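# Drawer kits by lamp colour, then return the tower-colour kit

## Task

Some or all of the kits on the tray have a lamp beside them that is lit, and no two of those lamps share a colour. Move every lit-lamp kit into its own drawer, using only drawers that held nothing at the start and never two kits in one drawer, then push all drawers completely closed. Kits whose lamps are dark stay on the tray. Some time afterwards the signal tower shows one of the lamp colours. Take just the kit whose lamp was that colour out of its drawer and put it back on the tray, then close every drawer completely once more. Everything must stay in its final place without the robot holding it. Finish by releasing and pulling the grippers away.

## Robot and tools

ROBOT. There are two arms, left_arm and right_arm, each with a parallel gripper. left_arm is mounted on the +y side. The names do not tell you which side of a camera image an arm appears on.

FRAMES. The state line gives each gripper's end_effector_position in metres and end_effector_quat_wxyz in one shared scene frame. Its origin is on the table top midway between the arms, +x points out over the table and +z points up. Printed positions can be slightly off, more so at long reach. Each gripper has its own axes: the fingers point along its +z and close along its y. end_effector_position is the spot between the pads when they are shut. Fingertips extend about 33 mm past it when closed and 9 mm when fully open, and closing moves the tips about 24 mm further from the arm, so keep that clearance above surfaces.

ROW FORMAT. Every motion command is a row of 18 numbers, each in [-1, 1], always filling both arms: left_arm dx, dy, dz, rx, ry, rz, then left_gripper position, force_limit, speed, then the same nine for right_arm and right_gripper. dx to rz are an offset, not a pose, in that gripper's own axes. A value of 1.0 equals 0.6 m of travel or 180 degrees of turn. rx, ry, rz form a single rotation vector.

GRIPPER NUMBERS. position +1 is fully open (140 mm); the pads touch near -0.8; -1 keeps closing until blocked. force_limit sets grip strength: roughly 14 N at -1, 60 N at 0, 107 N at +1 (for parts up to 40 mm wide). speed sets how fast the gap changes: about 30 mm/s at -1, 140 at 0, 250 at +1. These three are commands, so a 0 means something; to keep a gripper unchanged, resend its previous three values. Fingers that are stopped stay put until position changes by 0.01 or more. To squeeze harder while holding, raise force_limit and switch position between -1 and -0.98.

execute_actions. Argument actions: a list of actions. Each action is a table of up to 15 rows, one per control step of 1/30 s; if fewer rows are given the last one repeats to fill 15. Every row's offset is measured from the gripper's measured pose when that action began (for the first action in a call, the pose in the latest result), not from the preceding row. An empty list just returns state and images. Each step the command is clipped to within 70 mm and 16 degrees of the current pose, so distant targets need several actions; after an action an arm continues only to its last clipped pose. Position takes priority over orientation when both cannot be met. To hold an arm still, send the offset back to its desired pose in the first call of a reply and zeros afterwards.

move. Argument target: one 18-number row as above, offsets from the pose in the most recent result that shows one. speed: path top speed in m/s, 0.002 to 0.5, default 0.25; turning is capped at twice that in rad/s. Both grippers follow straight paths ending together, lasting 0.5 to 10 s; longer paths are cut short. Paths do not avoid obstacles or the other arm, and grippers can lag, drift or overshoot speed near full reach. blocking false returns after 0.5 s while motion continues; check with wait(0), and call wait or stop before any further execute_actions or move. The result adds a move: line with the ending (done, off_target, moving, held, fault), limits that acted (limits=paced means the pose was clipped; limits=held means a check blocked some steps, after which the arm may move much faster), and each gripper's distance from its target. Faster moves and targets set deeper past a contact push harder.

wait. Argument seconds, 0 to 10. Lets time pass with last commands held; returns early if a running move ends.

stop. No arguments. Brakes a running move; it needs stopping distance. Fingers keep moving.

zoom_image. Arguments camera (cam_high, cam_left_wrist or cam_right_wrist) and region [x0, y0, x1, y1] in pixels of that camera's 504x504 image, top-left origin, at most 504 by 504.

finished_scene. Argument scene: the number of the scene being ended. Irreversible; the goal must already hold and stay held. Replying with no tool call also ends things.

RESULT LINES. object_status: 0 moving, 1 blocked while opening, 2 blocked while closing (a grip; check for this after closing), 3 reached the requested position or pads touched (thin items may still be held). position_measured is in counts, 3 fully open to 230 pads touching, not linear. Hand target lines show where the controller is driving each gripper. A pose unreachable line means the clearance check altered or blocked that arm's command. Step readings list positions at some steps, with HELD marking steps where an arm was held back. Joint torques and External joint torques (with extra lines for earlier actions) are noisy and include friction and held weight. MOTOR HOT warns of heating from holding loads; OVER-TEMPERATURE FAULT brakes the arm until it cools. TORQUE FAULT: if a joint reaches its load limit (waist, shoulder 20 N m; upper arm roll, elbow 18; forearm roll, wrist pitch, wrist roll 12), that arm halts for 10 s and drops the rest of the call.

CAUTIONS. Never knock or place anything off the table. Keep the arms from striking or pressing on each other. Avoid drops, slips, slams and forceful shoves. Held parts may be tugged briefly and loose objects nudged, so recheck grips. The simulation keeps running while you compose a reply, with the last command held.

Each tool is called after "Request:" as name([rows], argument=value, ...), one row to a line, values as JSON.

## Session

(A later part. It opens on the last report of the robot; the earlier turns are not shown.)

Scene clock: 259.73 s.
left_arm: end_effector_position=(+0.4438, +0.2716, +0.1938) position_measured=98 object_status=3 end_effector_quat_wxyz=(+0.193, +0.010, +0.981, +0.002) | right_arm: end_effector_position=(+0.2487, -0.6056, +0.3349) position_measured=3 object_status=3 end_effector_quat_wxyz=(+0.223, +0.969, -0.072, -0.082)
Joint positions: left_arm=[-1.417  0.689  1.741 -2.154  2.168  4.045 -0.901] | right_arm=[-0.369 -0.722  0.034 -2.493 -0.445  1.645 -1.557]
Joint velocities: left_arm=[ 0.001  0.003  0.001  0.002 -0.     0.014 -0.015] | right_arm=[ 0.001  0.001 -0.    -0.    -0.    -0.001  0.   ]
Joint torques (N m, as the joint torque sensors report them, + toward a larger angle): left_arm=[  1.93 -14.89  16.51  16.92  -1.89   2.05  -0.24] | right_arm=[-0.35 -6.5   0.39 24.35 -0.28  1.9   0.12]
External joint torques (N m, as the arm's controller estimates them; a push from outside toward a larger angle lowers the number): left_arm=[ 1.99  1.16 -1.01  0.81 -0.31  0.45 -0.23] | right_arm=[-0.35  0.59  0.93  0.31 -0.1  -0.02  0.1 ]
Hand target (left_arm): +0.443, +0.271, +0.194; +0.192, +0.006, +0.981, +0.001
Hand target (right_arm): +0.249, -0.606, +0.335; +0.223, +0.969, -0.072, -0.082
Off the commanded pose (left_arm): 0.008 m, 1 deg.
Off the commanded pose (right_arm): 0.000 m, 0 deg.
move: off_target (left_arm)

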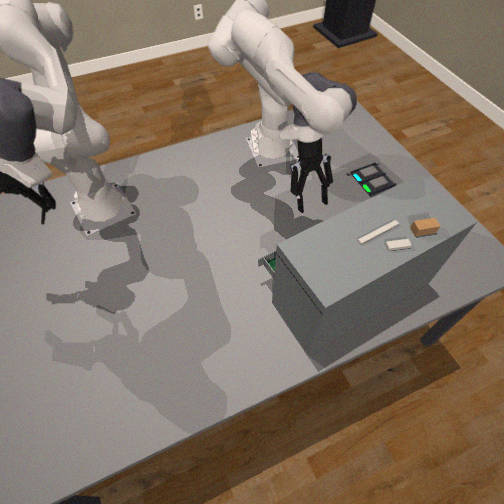

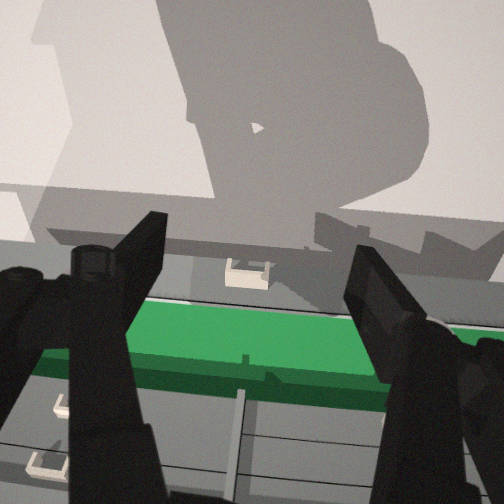

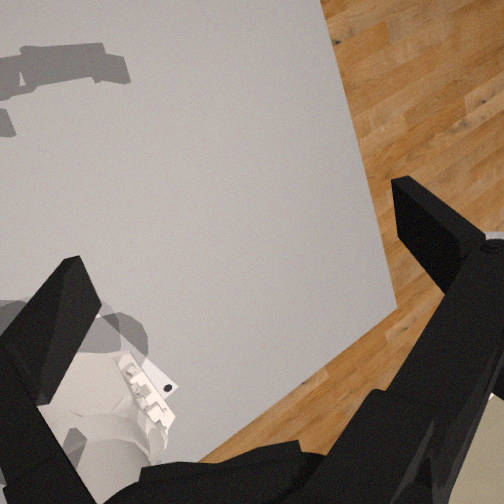

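Request:
move(target=[0.058,0.42,-0.078,0,-0.01,0,0.25,0,-0.5,0,0,0,0,0,0,1,0,0], speed=0.12)

Scene clock: 263.67 s.
left_arm: end_effector_position=(+0.3971, +0.5261, +0.2230) position_measured=98 object_status=3 end_effector_quat_wxyz=(+0.208, +0.004, +0.978, +0.001) | right_arm: end_effector_position=(+0.2487, -0.6056, +0.3349) position_measured=3 object_status=3 end_effector_quat_wxyz=(+0.223, +0.969, -0.072, -0.082)
Joint positions: left_arm=[-1.2    0.196  1.977 -2.165  2.534  3.931 -0.566] | right_arm=[-0.369 -0.722  0.034 -2.493 -0.445  1.645 -1.557]
Joint velocities: left_arm=[-0.002 -0.005 -0.001  0.003  0.014 -0.001  0.004] | right_arm=[ 0.002  0.002 -0.    -0.     0.001 -0.    -0.001]
Joint torques (N m, as the joint torque sensors report them, + toward a larger angle): left_arm=[ 1.74  0.7   2.96 20.5  -0.67  1.32  0.27] | right_arm=[-0.43 -6.47  0.45 24.37 -0.29  1.92  0.13]
External joint torques (N m, as the arm's controller estimates them; a push from outside toward a larger angle lowers the number): left_arm=[ 1.76 -2.41 -2.05  0.82  1.2  -0.45  0.28] | right_arm=[-0.43  0.52  1.03  0.41 -0.11  0.01  0.11]
Hand target (left_arm): +0.397, +0.528, +0.223; +0.208, +0.009, +0.978, +0.004
Hand target (right_arm): +0.249, -0.606, +0.335; +0.223, +0.969, -0.072, -0.082
Off the commanded pose (left_arm): 0.004 m, 1 deg.
Off the commanded pose (right_arm): 0.000 m, 0 deg.
move: off_target (left_arm)

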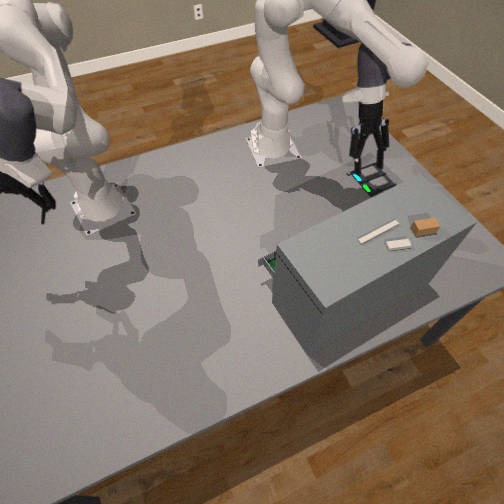

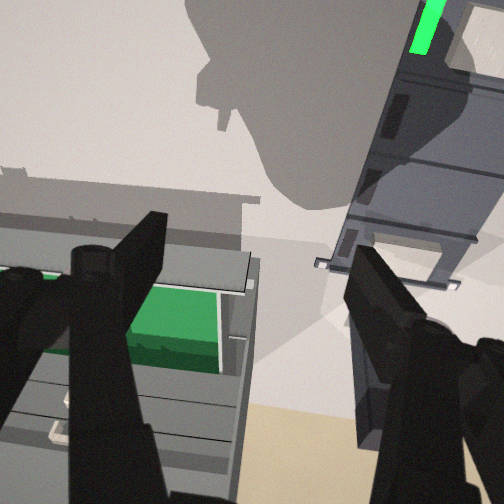

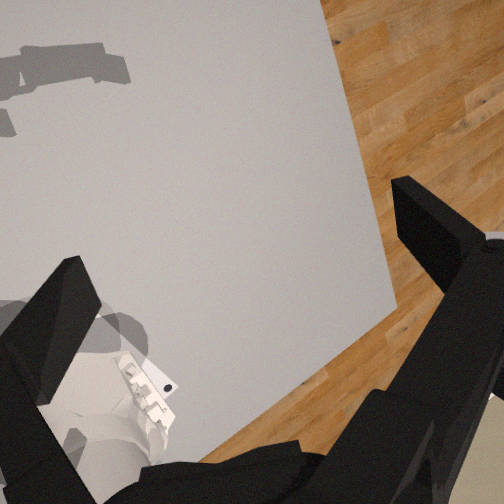

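Request:
move(target=[0.218,0.265,0.091,0,0,0,0.25,0,-0.5,0,0,0,0,0,0,1,0,0], speed=0.1)

Scene clock: 267.67 s.
left_arm: end_effector_position=(+0.3002, +0.6876, +0.1186) position_measured=98 object_status=3 end_effector_quat_wxyz=(+0.210, -0.004, +0.978, +0.002) | right_arm: end_effector_position=(+0.2487, -0.6056, +0.3349) position_measured=3 object_status=3 end_effector_quat_wxyz=(+0.223, +0.969, -0.072, -0.082)
Joint positions: left_arm=[-1.278 -0.25   2.379 -2.153  2.819  3.732 -0.328] | right_arm=[-0.369 -0.722  0.034 -2.493 -0.445  1.645 -1.557]
Joint velocities: left_arm=[-0.008  0.     0.01   0.003  0.     0.003  0.026] | right_arm=[-0.001 -0.     0.    -0.001 -0.002 -0.     0.002]
Joint torques (N m, as the joint torque sensors report them, + toward a larger angle): left_arm=[-1.67 21.14 -4.13 18.4  -0.8   2.33  0.26] | right_arm=[-0.53 -6.38  0.41 24.39 -0.29  1.93  0.11]
External joint torques (N m, as the arm's controller estimates them; a push from outside toward a larger angle lowers the number): left_arm=[-1.76 -2.96  0.82  0.96  1.05  0.37  0.27] | right_arm=[-0.5   0.73  0.98  0.36 -0.1   0.02  0.09]
Hand target (left_arm): +0.300, +0.688, +0.119; +0.209, +0.004, +0.978, +0.003
Hand target (right_arm): +0.249, -0.606, +0.335; +0.223, +0.969, -0.072, -0.082
Off the commanded pose (left_arm): 0.002 m, 1 deg.
Off the commanded pose (right_arm): 0.000 m, 0 deg.
joint sent to its limit (left arm) — the command would take joint 5 (forearm roll) past its upper limit, so that joint was sent only as far as its limit.
move: done

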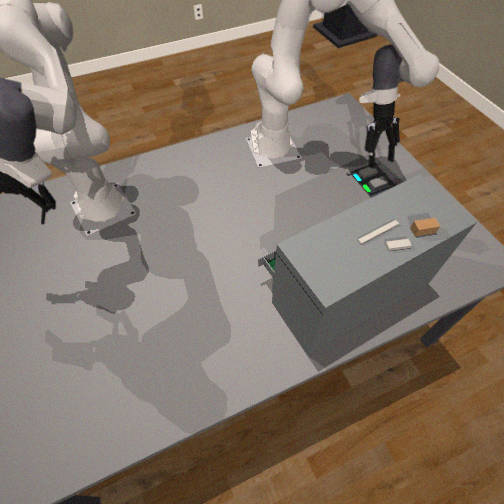

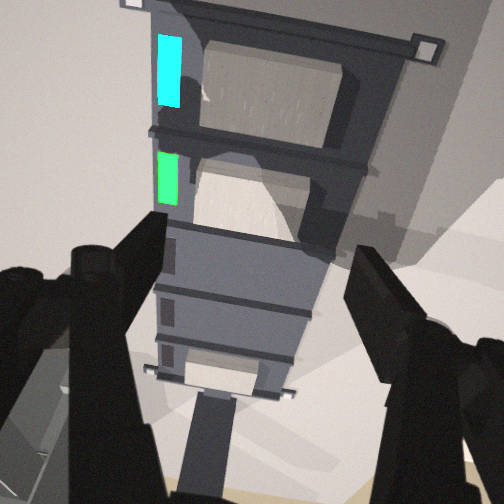

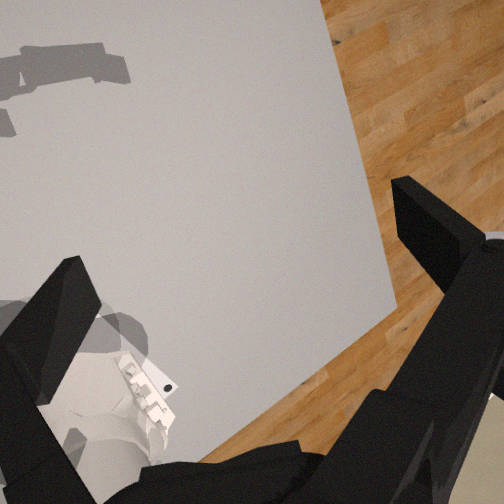

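Request:
move(target=[0.025,-0.008,0.088,0,0,0,0.25,0,-0.5,0,0,0,0,0,0,1,0,0], speed=0.06)

Scene clock: 270.30 s.
left_arm: end_effector_position=(+0.3097, +0.6819, +0.0668) position_measured=98 object_status=3 end_effector_quat_wxyz=(+0.213, -0.008, +0.977, +0.000) | right_arm: end_effector_position=(+0.2487, -0.6056, +0.3349) position_measured=3 object_status=3 end_effector_quat_wxyz=(+0.223, +0.969, -0.072, -0.082)
Joint positions: left_arm=[-1.384 -0.35   2.472 -2.181  2.819  3.606 -0.305] | right_arm=[-0.369 -0.722  0.034 -2.493 -0.445  1.645 -1.557]
Joint velocities: left_arm=[-0.002 -0.     0.002 -0.001  0.001 -0.011  0.005] | right_arm=[-0.     0.001 -0.001  0.001 -0.001  0.001 -0.   ]
Joint torques (N m, as the joint torque sensors report them, + toward a larger angle): left_arm=[-1.65 23.56 -5.76 13.74 -0.72  1.59  0.31] | right_arm=[-0.46 -6.58  0.86 24.31 -0.25  1.93  0.11]
External joint torques (N m, as the arm's controller estimates them; a push from outside toward a larger angle lowers the number): left_arm=[-1.63 -3.89  0.57 -2.08  1.03 -0.41  0.32] | right_arm=[-0.42  0.5   1.46  0.26 -0.06  0.01  0.09]
Hand target (left_arm): +0.309, +0.682, +0.065; +0.212, -0.004, +0.977, +0.002
Hand target (right_arm): +0.249, -0.606, +0.335; +0.223, +0.969, -0.072, -0.082
Off the commanded pose (left_arm): 0.003 m, 1 deg.
Off the commanded pose (right_arm): 0.000 m, 0 deg.
joint sent to its limit (left arm) — the command would take joint 5 (forearm roll) past its upper limit, so that joint was sent only as far as its limit.
move: done

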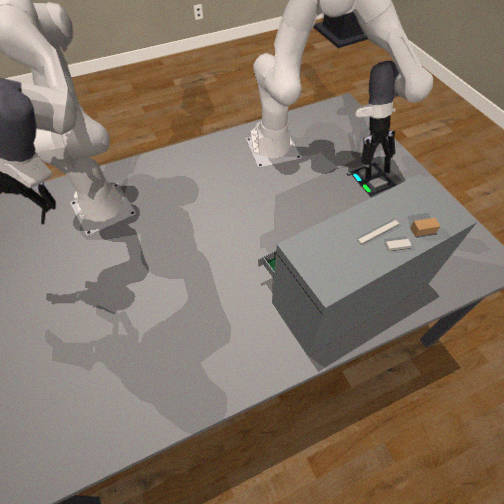

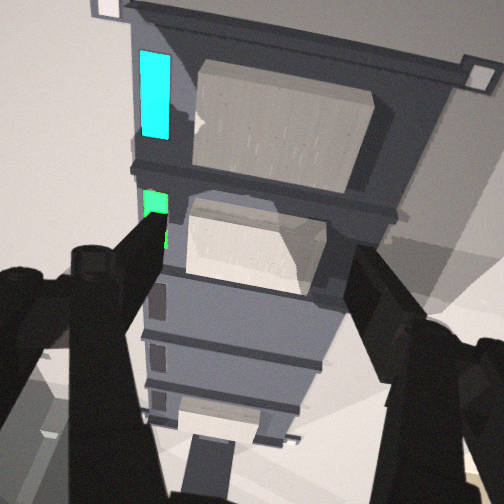

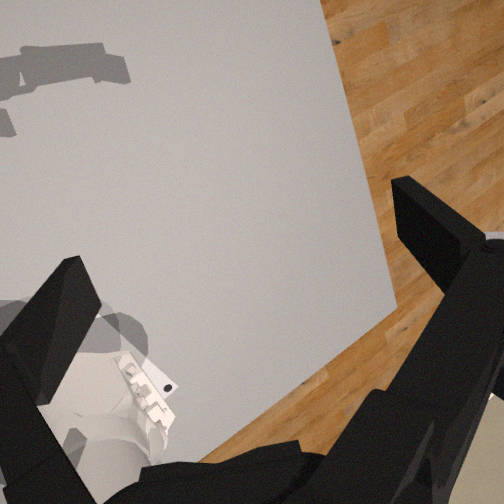

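Request:
move(target=[-0.004,-0.007,0.042,0,0,0,0.25,0,-0.5,0,0,0,0,0,0,1,0,0], speed=0.03)

Request:
move(target=[0,0,0,0,0,0,-1,0,-0.5,0,0,0,0,0,0,1,0,0])

Scene clock: 272.97 s.
left_arm: end_effector_position=(+0.3221, +0.6752, +0.0457) position_measured=98 object_status=3 end_effector_quat_wxyz=(+0.213, -0.007, +0.977, -0.002) | right_arm: end_effector_position=(+0.2487, -0.6056, +0.3349) position_measured=3 object_status=3 end_effector_quat_wxyz=(+0.223, +0.969, -0.072, -0.082)
Joint positions: left_arm=[-1.457 -0.397  2.518 -2.175  2.819  3.559 -0.311] | right_arm=[-0.369 -0.722  0.034 -2.493 -0.445  1.645 -1.557]
Joint velocities: left_arm=[-0.007 -0.     0.011  0.002 -0.    -0.009 -0.001] | right_arm=[-0.     0.     0.     0.     0.     0.    -0.002]
Joint torques (N m, as the joint torque sensors report them, + toward a larger angle): left_arm=[-0.87 26.04 -7.23 16.07 -1.53  1.58  0.01] | right_arm=[-0.36 -6.27  0.59 24.27 -0.29  1.93  0.13]
External joint torques (N m, as the arm's controller estimates them; a push from outside toward a larger angle lowers the number): left_arm=[-0.9  -3.13 -0.42  0.76  0.19 -0.41  0.02] | right_arm=[-0.33  0.84  1.17  0.2  -0.1   0.01  0.11]
Hand target (left_arm): +0.323, +0.677, +0.045; +0.214, -0.008, +0.977, +0.000
Hand target (right_arm): +0.249, -0.606, +0.335; +0.223, +0.969, -0.072, -0.082
Off the commanded pose (left_arm): 0.003 m, 0 deg.
Off the commanded pose (right_arm): 0.000 m, 0 deg.
move: done

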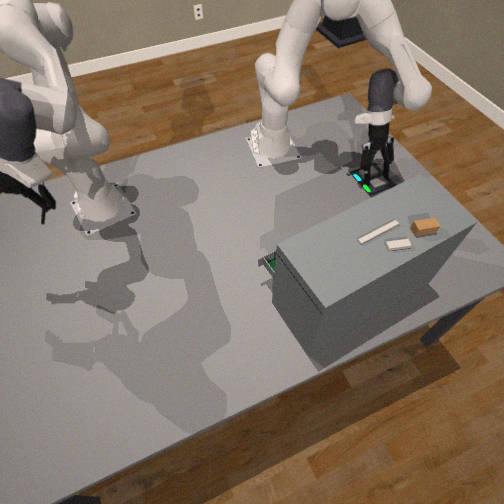

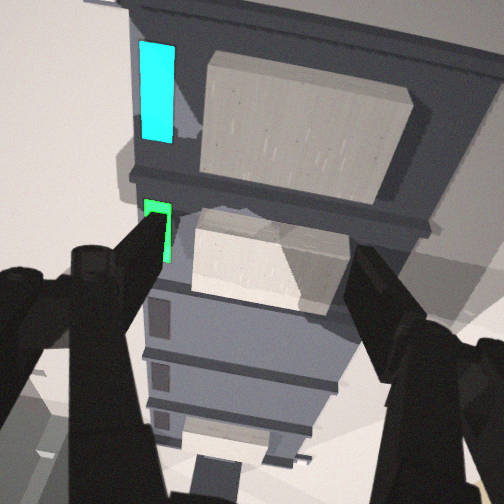

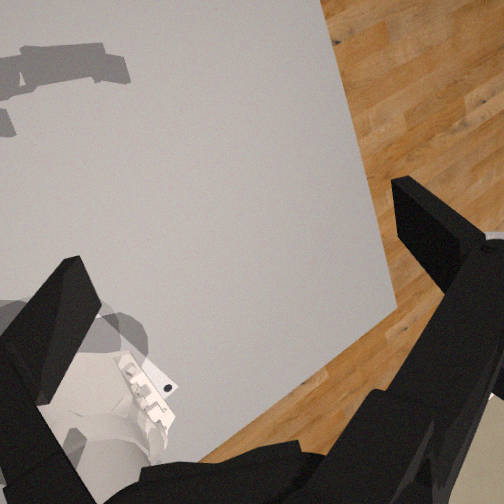

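Scene clock: 273.47 s.
left_arm: end_effector_position=(+0.3219, +0.6753, +0.0462) position_measured=133 object_status=2 end_effector_quat_wxyz=(+0.213, -0.007, +0.977, -0.002) | right_arm: end_effector_position=(+0.2487, -0.6056, +0.3349) position_measured=3 object_status=3 end_effector_quat_wxyz=(+0.223, +0.969, -0.072, -0.082)
Joint positions: left_arm=[-1.457 -0.396  2.518 -2.175  2.819  3.56  -0.311] | right_arm=[-0.369 -0.722  0.034 -2.493 -0.445  1.645 -1.557]
Joint velocities: left_arm=[-0.001  0.     0.001  0.    -0.001  0.    -0.001] | right_arm=[ 0.001 -0.001  0.001  0.    -0.001 -0.    -0.   ]
Joint torques (N m, as the joint torque sensors report them, + toward a larger angle): left_arm=[-0.07 25.82 -7.84 14.01 -1.75  1.92  0.07] | right_arm=[-0.34 -6.47  0.38 24.47 -0.3   1.9   0.13]
External joint torques (N m, as the arm's controller estimates them; a push from outside toward a larger angle lowers the number): left_arm=[-0.06 -3.21 -1.06 -1.21 -0.04 -0.08  0.08] | right_arm=[-0.39  0.69  0.87  0.42 -0.12 -0.02  0.11]
Hand target (left_arm): +0.322, +0.675, +0.046; +0.213, -0.007, +0.977, -0.002
Hand target (right_arm): +0.249, -0.606, +0.335; +0.223, +0.969, -0.072, -0.082
Off the commanded pose (left_arm): 0.000 m, 0 deg.
Off the commanded pose (right_arm): 0.000 m, 0 deg.
move: done

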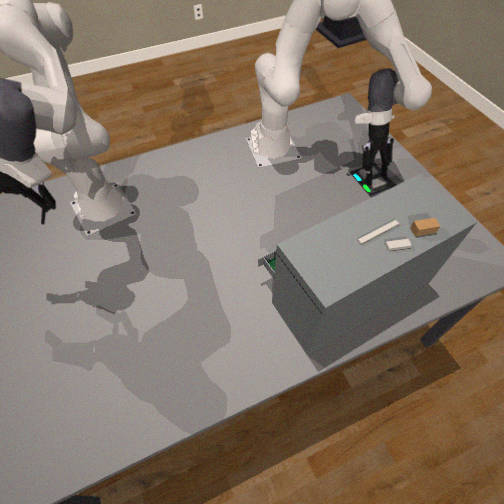

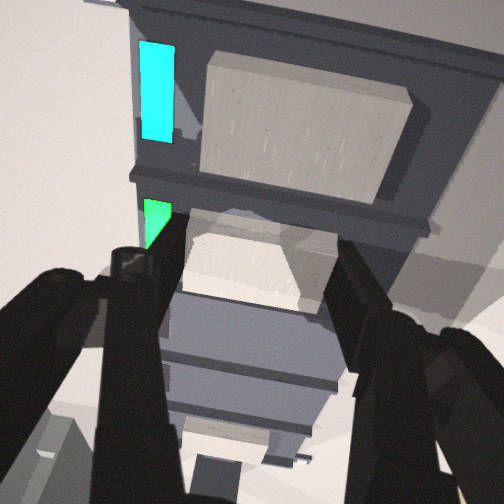

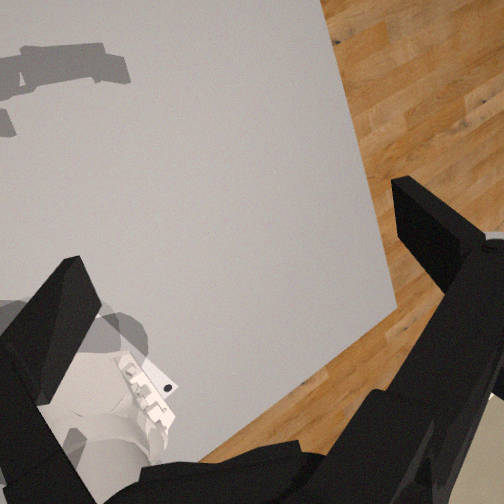

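Request:
move(target=[-0.096,0,-0.213,0,0,0,-1,0,-0.5,0,0,0,0,0,0,1,0,0], speed=0.1)

Request:
move(target=[-0.297,-0.62,0.07,0,0,0,-1,0,-0.5,0,0,0,0,0,0,1,0,0], speed=0.13)

Scene clock: 277.47 s.
left_arm: end_effector_position=(+0.3203, +0.6777, +0.1838) position_measured=133 object_status=2 end_effector_quat_wxyz=(+0.209, -0.001, +0.978, +0.000) | right_arm: end_effector_position=(+0.2487, -0.6056, +0.3349) position_measured=3 object_status=3 end_effector_quat_wxyz=(+0.223, +0.969, -0.072, -0.082)
Joint positions: left_arm=[-1.435 -0.133  2.499 -2.069  2.758  3.891 -0.375] | right_arm=[-0.369 -0.722  0.034 -2.493 -0.445  1.645 -1.557]
Joint velocities: left_arm=[-0.001  0.    -0.001  0.001  0.001  0.012 -0.014] | right_arm=[-0.001  0.001 -0.     0.001  0.002 -0.    -0.001]
Joint torques (N m, as the joint torque sensors report them, + toward a larger angle): left_arm=[ 1.32 23.98 -1.81 19.97 -2.99  2.46 -0.2 ] | right_arm=[-0.6  -6.36  0.23 24.43 -0.29  1.91  0.12]
External joint torques (N m, as the arm's controller estimates them; a push from outside toward a larger angle lowers the number): left_arm=[ 1.41 -0.28  0.67  0.97 -1.06  0.53 -0.19] | right_arm=[-0.59  0.7   0.8   0.37 -0.1  -0.01  0.1 ]
Hand target (left_arm): +0.320, +0.678, +0.186; +0.210, -0.007, +0.978, -0.002
Hand target (right_arm): +0.249, -0.606, +0.335; +0.223, +0.969, -0.072, -0.082
Off the commanded pose (left_arm): 0.003 m, 1 deg.
Off the commanded pose (right_arm): 0.000 m, 0 deg.
move: done

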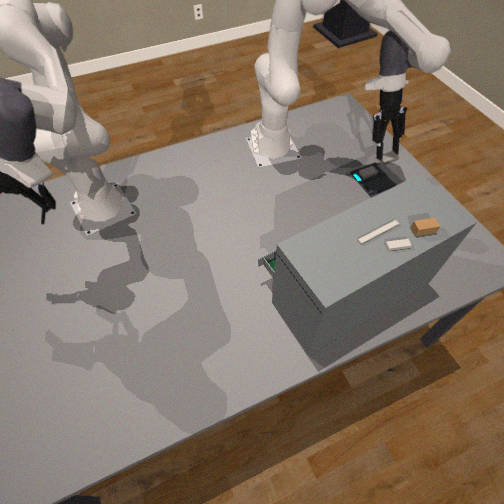

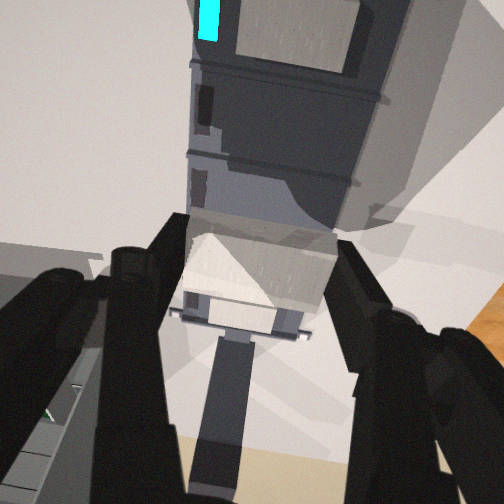

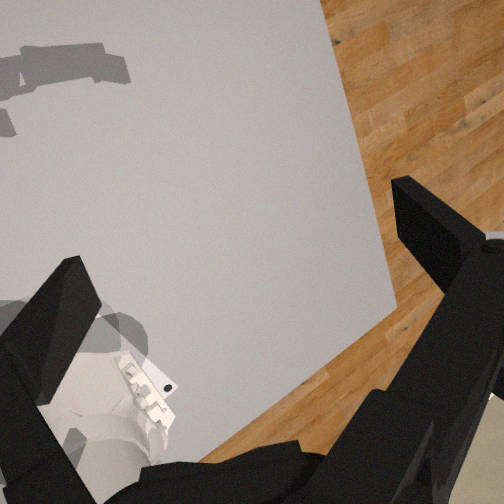

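Scene clock: 281.27 s.
left_arm: end_effector_position=(+0.5032, +0.3006, +0.2237) position_measured=133 object_status=2 end_effector_quat_wxyz=(+0.212, +0.006, +0.977, -0.003) | right_arm: end_effector_position=(+0.2487, -0.6056, +0.3349) position_measured=3 object_status=3 end_effector_quat_wxyz=(+0.223, +0.969, -0.072, -0.082)
Joint positions: left_arm=[-1.13   0.443  1.426 -1.903  2.476  3.955 -1.128] | right_arm=[-0.369 -0.722  0.034 -2.493 -0.445  1.645 -1.557]
Joint velocities: left_arm=[ 0.     0.003  0.     0.001 -0.006  0.014 -0.018] | right_arm=[ 0.     0.     0.     0.001  0.001 -0.    -0.001]
Joint torques (N m, as the joint torque sensors report them, + toward a larger angle): left_arm=[  1.39 -17.56  11.44  20.61  -2.68   1.78  -0.15] | right_arm=[-0.64 -6.36  0.51 24.32 -0.26  1.9   0.13]
External joint torques (N m, as the arm's controller estimates them; a push from outside toward a larger angle lowers the number): left_arm=[ 1.38  2.06 -0.6   1.84 -1.26  0.39 -0.14] | right_arm=[-0.65  0.8   1.04  0.22 -0.07 -0.03  0.11]
Hand target (left_arm): +0.504, +0.300, +0.225; +0.212, +0.000, +0.977, -0.006
Hand target (right_arm): +0.249, -0.606, +0.335; +0.223, +0.969, -0.072, -0.082
Off the commanded pose (left_arm): 0.008 m, 1 deg.
Off the commanded pose (right_arm): 0.000 m, 0 deg.
move: off_target (left_arm)

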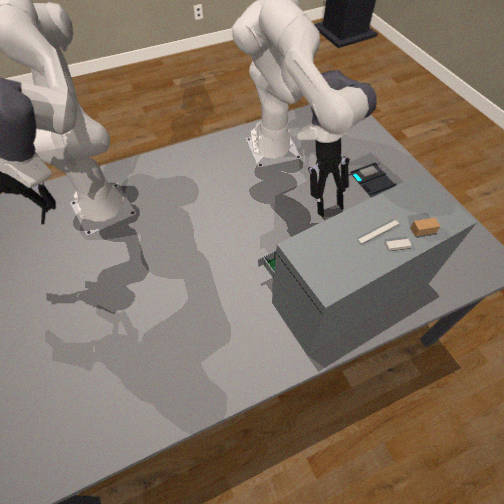

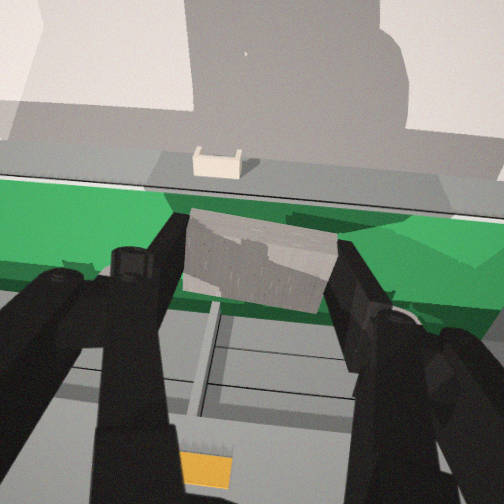

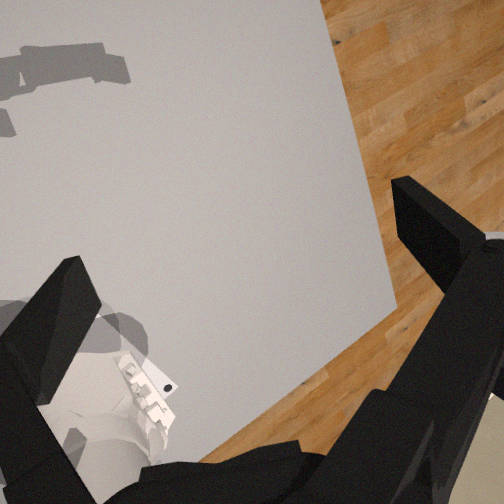

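Request:
move(target=[-0.058,-0.037,0.116,0,0,0,-1,0,-0.5,0,0,0,0,0,0,1,0,0], speed=0.04)

Scene clock: 285.23 s.
left_arm: end_effector_position=(+0.5599, +0.2765, +0.1714) position_measured=133 object_status=2 end_effector_quat_wxyz=(+0.208, +0.007, +0.978, -0.004) | right_arm: end_effector_position=(+0.2487, -0.6056, +0.3349) position_measured=3 object_status=3 end_effector_quat_wxyz=(+0.223, +0.969, -0.072, -0.082)
Joint positions: left_arm=[-0.833  0.616  1.138 -1.725  2.345  3.953 -1.116] | right_arm=[-0.369 -0.722  0.034 -2.493 -0.445  1.645 -1.557]
Joint velocities: left_arm=[ 0.011 -0.    -0.009  0.006 -0.     0.001 -0.001] | right_arm=[ 0.001  0.001  0.     0.     0.001 -0.    -0.001]
Joint torques (N m, as the joint torque sensors report them, + toward a larger angle): left_arm=[  2.2  -30.83  12.96  18.58  -2.5    1.21   0.08] | right_arm=[-0.55 -6.43  0.4  24.33 -0.28  1.92  0.12]
External joint torques (N m, as the arm's controller estimates them; a push from outside toward a larger angle lowers the number): left_arm=[ 2.22  1.74 -1.54  1.   -1.08 -0.22  0.09] | right_arm=[-0.59  0.6   0.88  0.34 -0.1   0.01  0.1 ]
Hand target (left_arm): +0.562, +0.276, +0.172; +0.210, +0.006, +0.978, -0.005
Hand target (right_arm): +0.249, -0.606, +0.335; +0.223, +0.969, -0.072, -0.082
Off the commanded pose (left_arm): 0.005 m, 0 deg.
Off the commanded pose (right_arm): 0.000 m, 0 deg.
move: off_target (left_arm)

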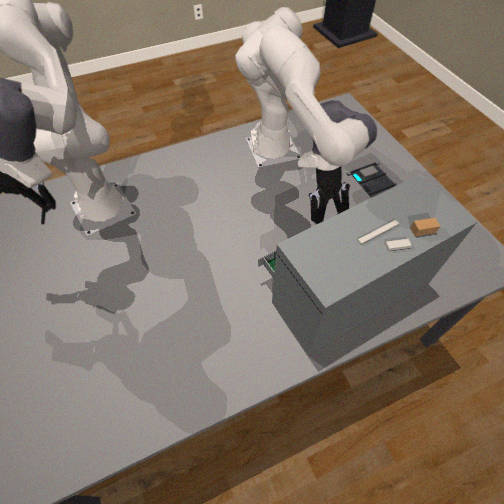

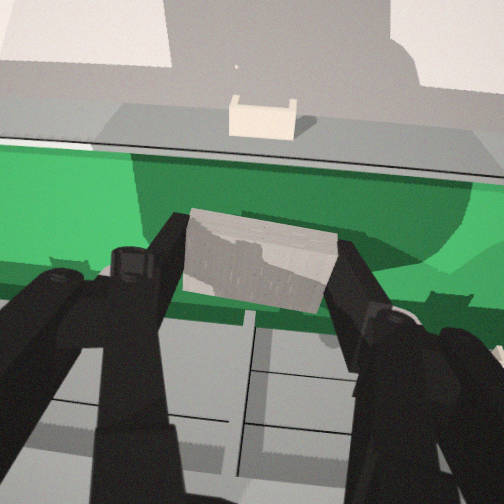

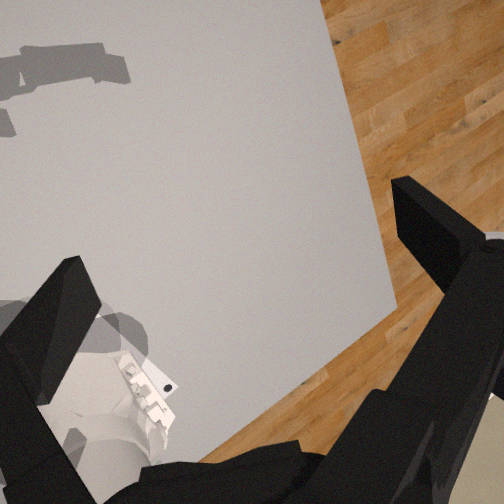

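Request:
move(target=[0.007,0,0.035,0,0,0,-1,0,-0.5,0,0,0,0,0,0,1,0,0], speed=0.018)

Scene clock: 287.90 s.
left_arm: end_effector_position=(+0.5633, +0.2750, +0.1513) position_measured=133 object_status=2 end_effector_quat_wxyz=(+0.207, +0.007, +0.978, -0.005) | right_arm: end_effector_position=(+0.2487, -0.6056, +0.3349) position_measured=3 object_status=3 end_effector_quat_wxyz=(+0.223, +0.969, -0.072, -0.082)
Joint positions: left_arm=[-0.792  0.628  1.082 -1.731  2.334  3.917 -1.105] | right_arm=[-0.369 -0.722  0.034 -2.493 -0.445  1.645 -1.557]
Joint velocities: left_arm=[ 0.008  0.    -0.01  -0.     0.    -0.011  0.003] | right_arm=[-0.001 -0.001  0.     0.    -0.001  0.001  0.001]
Joint torques (N m, as the joint torque sensors report them, + toward a larger angle): left_arm=[  1.34 -32.7   12.67  16.77  -2.34   0.93   0.16] | right_arm=[-0.36 -6.62  0.48 24.31 -0.28  1.94  0.13]
External joint torques (N m, as the arm's controller estimates them; a push from outside toward a larger angle lowers the number): left_arm=[ 1.26  1.3  -1.74 -0.79 -0.92 -0.51  0.17] | right_arm=[-0.34  0.57  1.07  0.19 -0.09  0.01  0.11]
Hand target (left_arm): +0.564, +0.276, +0.150; +0.208, +0.007, +0.978, -0.004
Hand target (right_arm): +0.249, -0.606, +0.335; +0.223, +0.969, -0.072, -0.082
Off the commanded pose (left_arm): 0.002 m, 0 deg.
Off the commanded pose (right_arm): 0.000 m, 0 deg.
move: done

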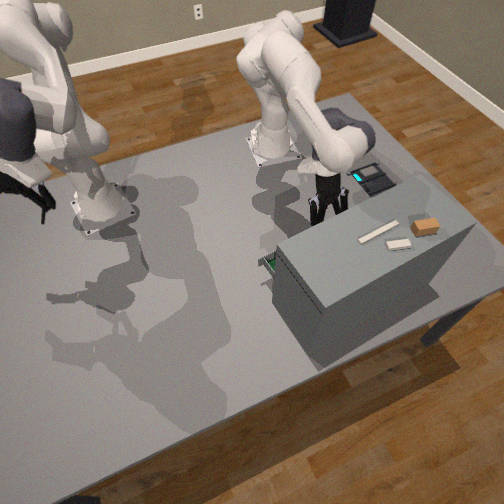

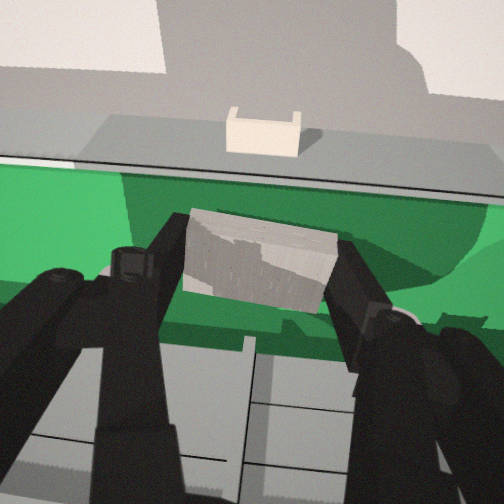

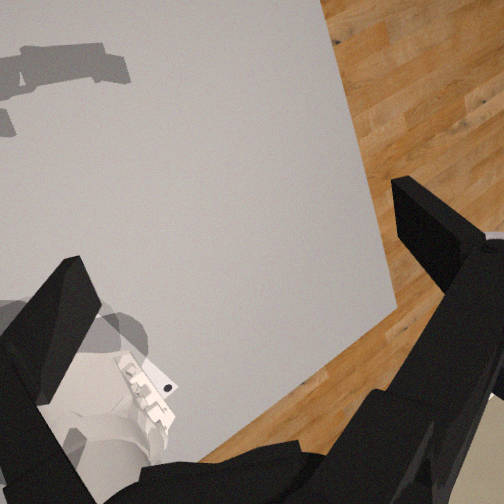

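Request:
move(target=[0.006,0,0.017,0,0,0,-1,0,-0.5,0,0,0,0,0,0,1,0,0], speed=0.012)

Scene clock: 289.97 s.
left_arm: end_effector_position=(+0.5632, +0.2737, +0.1416) position_measured=133 object_status=2 end_effector_quat_wxyz=(+0.206, +0.007, +0.979, -0.005) | right_arm: end_effector_position=(+0.2487, -0.6056, +0.3349) position_measured=3 object_status=3 end_effector_quat_wxyz=(+0.223, +0.969, -0.072, -0.082)
Joint positions: left_arm=[-0.777  0.629  1.055 -1.739  2.333  3.897 -1.102] | right_arm=[-0.369 -0.722  0.034 -2.493 -0.445  1.645 -1.557]
Joint velocities: left_arm=[ 0.006 -0.001 -0.01   0.001  0.    -0.009  0.001] | right_arm=[-0.001  0.    -0.002 -0.001  0.001 -0.     0.001]
Joint torques (N m, as the joint torque sensors report them, + toward a larger angle): left_arm=[  2.38 -33.11  12.06  15.74  -2.35   0.95   0.24] | right_arm=[-0.59 -6.43  0.35 24.37 -0.27  1.92  0.13]
External joint torques (N m, as the arm's controller estimates them; a push from outside toward a larger angle lowers the number): left_arm=[ 2.32  1.43 -2.15 -1.86 -0.93 -0.5   0.25] | right_arm=[-0.55  0.61  0.96  0.4  -0.09  0.01  0.11]
Hand target (left_arm): +0.564, +0.275, +0.140; +0.207, +0.007, +0.978, -0.005
Hand target (right_arm): +0.249, -0.606, +0.335; +0.223, +0.969, -0.072, -0.082
Off the commanded pose (left_arm): 0.002 m, 0 deg.
Off the commanded pose (right_arm): 0.000 m, 0 deg.
move: done

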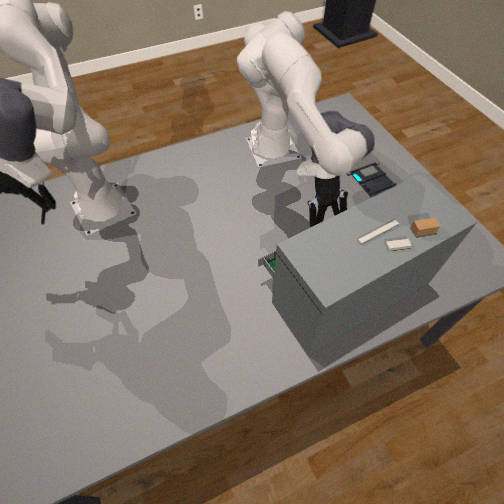

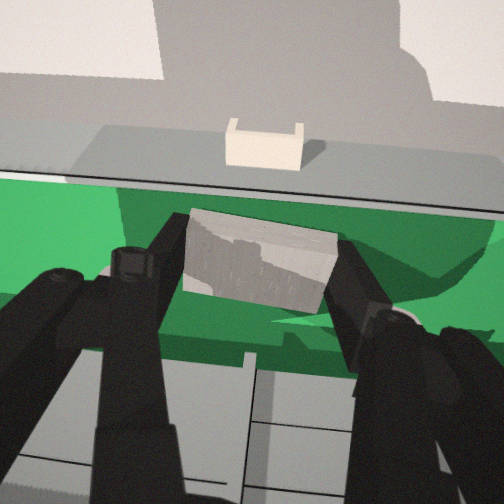

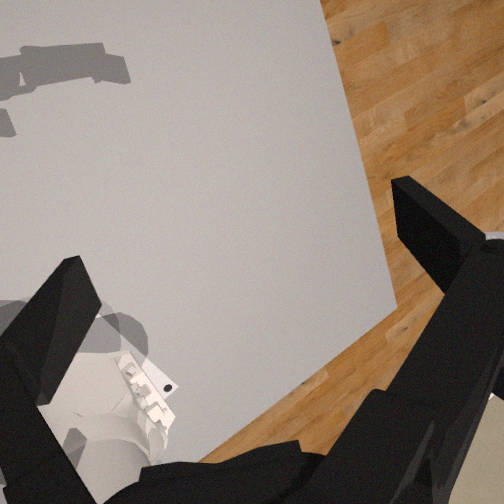

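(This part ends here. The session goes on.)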